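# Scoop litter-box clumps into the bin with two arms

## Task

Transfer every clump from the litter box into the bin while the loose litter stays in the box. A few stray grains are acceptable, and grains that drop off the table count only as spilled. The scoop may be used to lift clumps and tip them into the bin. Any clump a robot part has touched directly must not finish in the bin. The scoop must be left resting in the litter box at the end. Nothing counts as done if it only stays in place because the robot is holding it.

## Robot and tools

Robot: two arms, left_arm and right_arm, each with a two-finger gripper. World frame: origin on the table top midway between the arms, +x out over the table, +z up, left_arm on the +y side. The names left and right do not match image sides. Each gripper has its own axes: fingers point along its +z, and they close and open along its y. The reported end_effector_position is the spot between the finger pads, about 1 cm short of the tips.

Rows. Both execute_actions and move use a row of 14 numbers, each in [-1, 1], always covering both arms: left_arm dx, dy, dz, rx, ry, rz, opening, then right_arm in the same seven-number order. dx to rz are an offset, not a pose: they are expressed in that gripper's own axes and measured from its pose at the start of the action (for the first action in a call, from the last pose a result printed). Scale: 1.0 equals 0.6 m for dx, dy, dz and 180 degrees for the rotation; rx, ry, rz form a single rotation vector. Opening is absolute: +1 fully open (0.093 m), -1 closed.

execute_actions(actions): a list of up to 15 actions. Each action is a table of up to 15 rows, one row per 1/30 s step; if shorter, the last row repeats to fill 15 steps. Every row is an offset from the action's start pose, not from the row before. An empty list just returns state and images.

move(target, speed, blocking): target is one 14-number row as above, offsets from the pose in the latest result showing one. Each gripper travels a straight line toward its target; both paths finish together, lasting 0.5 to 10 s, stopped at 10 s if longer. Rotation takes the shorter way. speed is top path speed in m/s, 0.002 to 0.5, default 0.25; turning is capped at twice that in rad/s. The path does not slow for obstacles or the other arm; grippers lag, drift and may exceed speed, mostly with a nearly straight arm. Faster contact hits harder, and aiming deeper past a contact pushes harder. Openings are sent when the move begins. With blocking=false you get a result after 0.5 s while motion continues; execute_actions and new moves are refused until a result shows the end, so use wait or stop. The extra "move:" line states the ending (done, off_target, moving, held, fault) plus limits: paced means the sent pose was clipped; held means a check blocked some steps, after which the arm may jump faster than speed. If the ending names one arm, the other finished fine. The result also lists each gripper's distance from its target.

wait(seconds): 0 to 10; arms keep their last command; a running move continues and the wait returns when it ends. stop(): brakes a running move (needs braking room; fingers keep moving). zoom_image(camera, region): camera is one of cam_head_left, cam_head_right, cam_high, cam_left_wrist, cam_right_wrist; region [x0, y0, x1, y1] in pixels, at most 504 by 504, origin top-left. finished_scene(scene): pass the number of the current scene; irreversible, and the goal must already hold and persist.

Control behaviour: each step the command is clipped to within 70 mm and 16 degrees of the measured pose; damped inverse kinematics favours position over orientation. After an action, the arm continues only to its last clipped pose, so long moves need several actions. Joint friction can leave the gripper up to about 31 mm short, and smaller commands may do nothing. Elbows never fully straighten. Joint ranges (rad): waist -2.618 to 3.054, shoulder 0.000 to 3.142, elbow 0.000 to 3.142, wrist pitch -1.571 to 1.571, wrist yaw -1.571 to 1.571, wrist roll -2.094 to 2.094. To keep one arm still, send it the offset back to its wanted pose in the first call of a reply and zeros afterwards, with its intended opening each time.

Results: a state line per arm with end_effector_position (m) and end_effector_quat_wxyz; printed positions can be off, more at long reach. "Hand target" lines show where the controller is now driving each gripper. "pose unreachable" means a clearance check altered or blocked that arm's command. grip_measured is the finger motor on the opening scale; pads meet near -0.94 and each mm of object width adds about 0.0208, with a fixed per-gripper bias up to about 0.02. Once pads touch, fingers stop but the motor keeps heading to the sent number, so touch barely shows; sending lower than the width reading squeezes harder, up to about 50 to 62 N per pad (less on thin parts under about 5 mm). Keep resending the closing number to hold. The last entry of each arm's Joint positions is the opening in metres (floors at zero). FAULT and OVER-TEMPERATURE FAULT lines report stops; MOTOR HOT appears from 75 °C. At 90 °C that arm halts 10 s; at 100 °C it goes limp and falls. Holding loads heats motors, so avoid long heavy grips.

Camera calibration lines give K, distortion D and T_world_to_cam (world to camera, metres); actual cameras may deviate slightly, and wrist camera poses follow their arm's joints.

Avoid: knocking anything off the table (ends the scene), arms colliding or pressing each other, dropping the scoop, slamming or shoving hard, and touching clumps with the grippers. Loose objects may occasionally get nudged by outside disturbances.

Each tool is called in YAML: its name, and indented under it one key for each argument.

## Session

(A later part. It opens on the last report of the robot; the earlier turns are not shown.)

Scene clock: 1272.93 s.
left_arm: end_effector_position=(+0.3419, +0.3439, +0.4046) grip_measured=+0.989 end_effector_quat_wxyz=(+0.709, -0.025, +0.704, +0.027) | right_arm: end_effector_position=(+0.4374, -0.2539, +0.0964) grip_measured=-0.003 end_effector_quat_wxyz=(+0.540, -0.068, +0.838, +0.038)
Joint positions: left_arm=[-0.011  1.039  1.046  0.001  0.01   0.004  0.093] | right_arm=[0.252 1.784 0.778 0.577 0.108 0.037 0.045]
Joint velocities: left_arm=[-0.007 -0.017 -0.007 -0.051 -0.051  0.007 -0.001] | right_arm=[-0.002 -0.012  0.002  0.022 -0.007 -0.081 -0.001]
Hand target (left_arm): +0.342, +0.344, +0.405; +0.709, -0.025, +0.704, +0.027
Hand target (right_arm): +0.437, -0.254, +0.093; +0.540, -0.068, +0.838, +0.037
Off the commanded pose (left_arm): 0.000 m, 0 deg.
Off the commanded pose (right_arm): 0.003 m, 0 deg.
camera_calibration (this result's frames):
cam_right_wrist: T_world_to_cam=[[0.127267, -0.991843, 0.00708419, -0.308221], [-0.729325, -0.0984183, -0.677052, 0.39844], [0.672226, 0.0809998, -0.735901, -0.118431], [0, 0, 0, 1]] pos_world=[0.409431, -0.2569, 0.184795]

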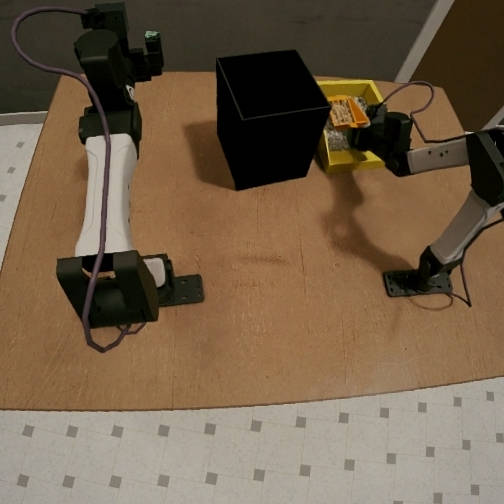

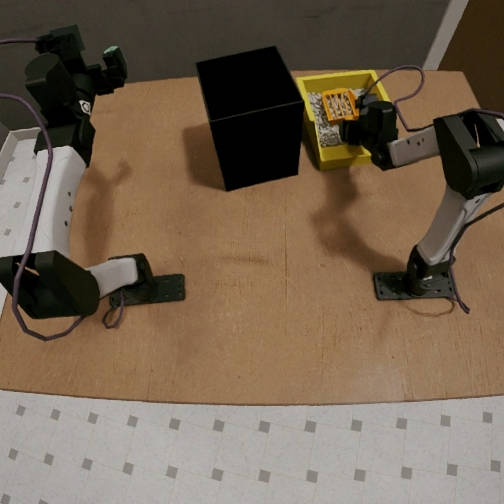

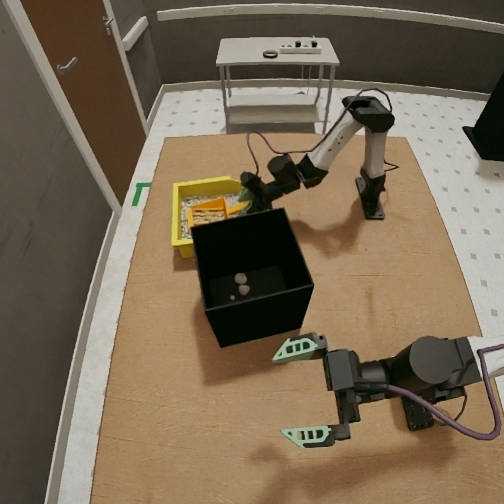

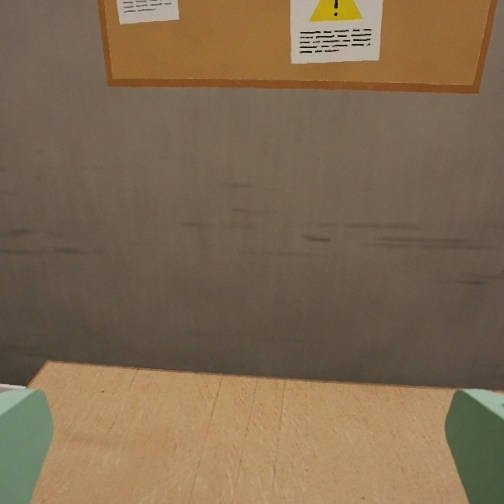

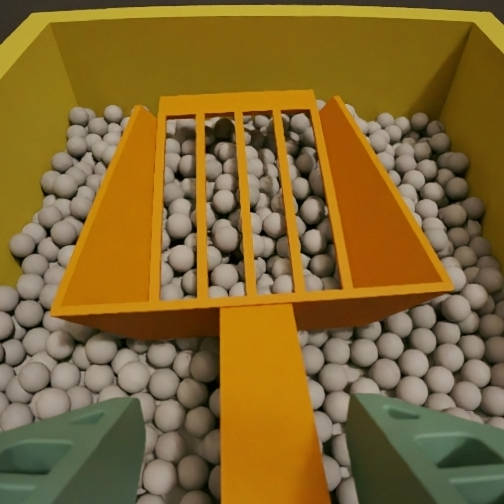

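move:
  target: [0,0,0,0,0,0,1, -0.13,0,-0.17,0,0,0,0.3]
  speed: 0.25

Scene clock: 1277.03 s.
left_arm: end_effector_position=(+0.3419, +0.3439, +0.4046) grip_measured=+0.989 end_effector_quat_wxyz=(+0.709, -0.025, +0.704, +0.027) | right_arm: end_effector_position=(+0.3781, -0.2678, +0.2035) grip_measured=+0.297 end_effector_quat_wxyz=(+0.538, -0.068, +0.839, +0.036)
Joint positions: left_arm=[-0.011  1.039  1.046  0.001  0.01   0.004  0.093] | right_arm=[0.262 1.316 0.82  0.061 0.118 0.041 0.059]
Joint velocities: left_arm=[ 0.002 -0.007 -0.007  0.022  0.037 -0.007 -0.   ] | right_arm=[ 0.002  0.007 -0.002  0.022 -0.037  0.037 -0.001]
Hand target (left_arm): +0.342, +0.344, +0.405; +0.709, -0.025, +0.704, +0.027
Hand target (right_arm): +0.379, -0.264, +0.210; +0.540, -0.068, +0.838, +0.038
Off the commanded pose (left_arm): 0.000 m, 0 deg.
Off the commanded pose (right_arm): 0.008 m, 0 deg.
move: done
camera_calibration (this result's frames):
cam_right_wrist: T_world_to_cam=[[0.126109, -0.991973, 0.00927604, -0.315232], [-0.73291, -0.0994678, -0.673014, 0.426655], [0.668535, 0.0780746, -0.739571, 0.00273158], [0, 0, 0, 1]] pos_world=[0.350627, -0.270476, 0.292089]

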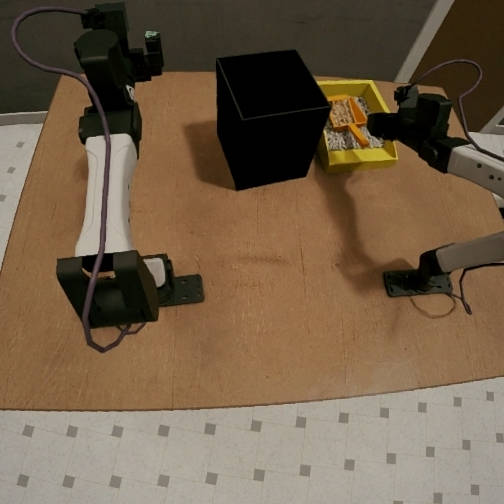

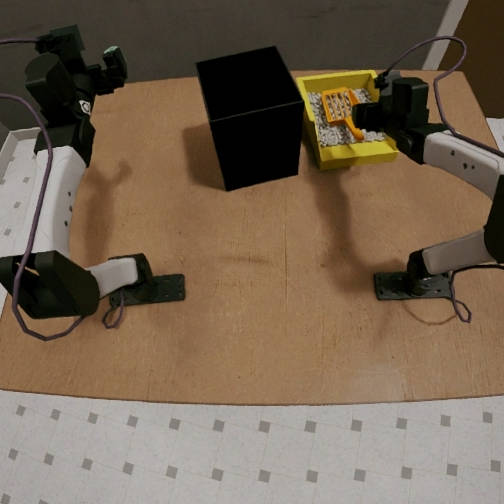

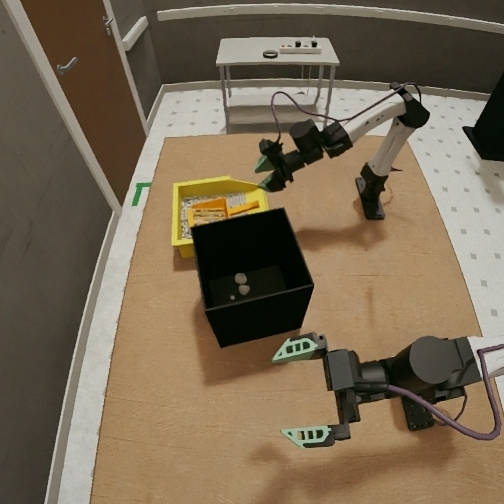

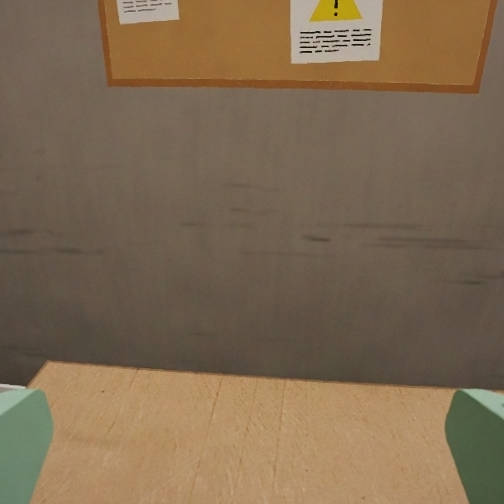

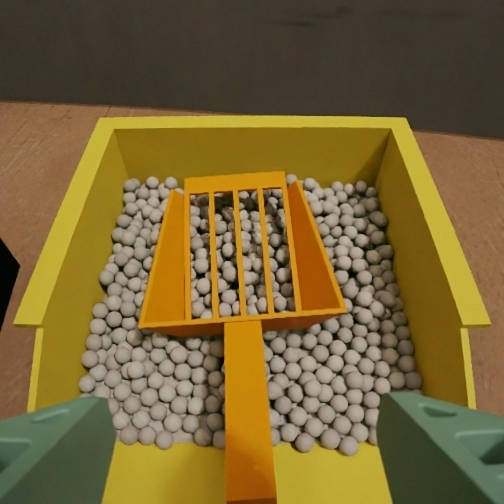

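finished_scene:
  scene: 1

The scene is finished: the task was done.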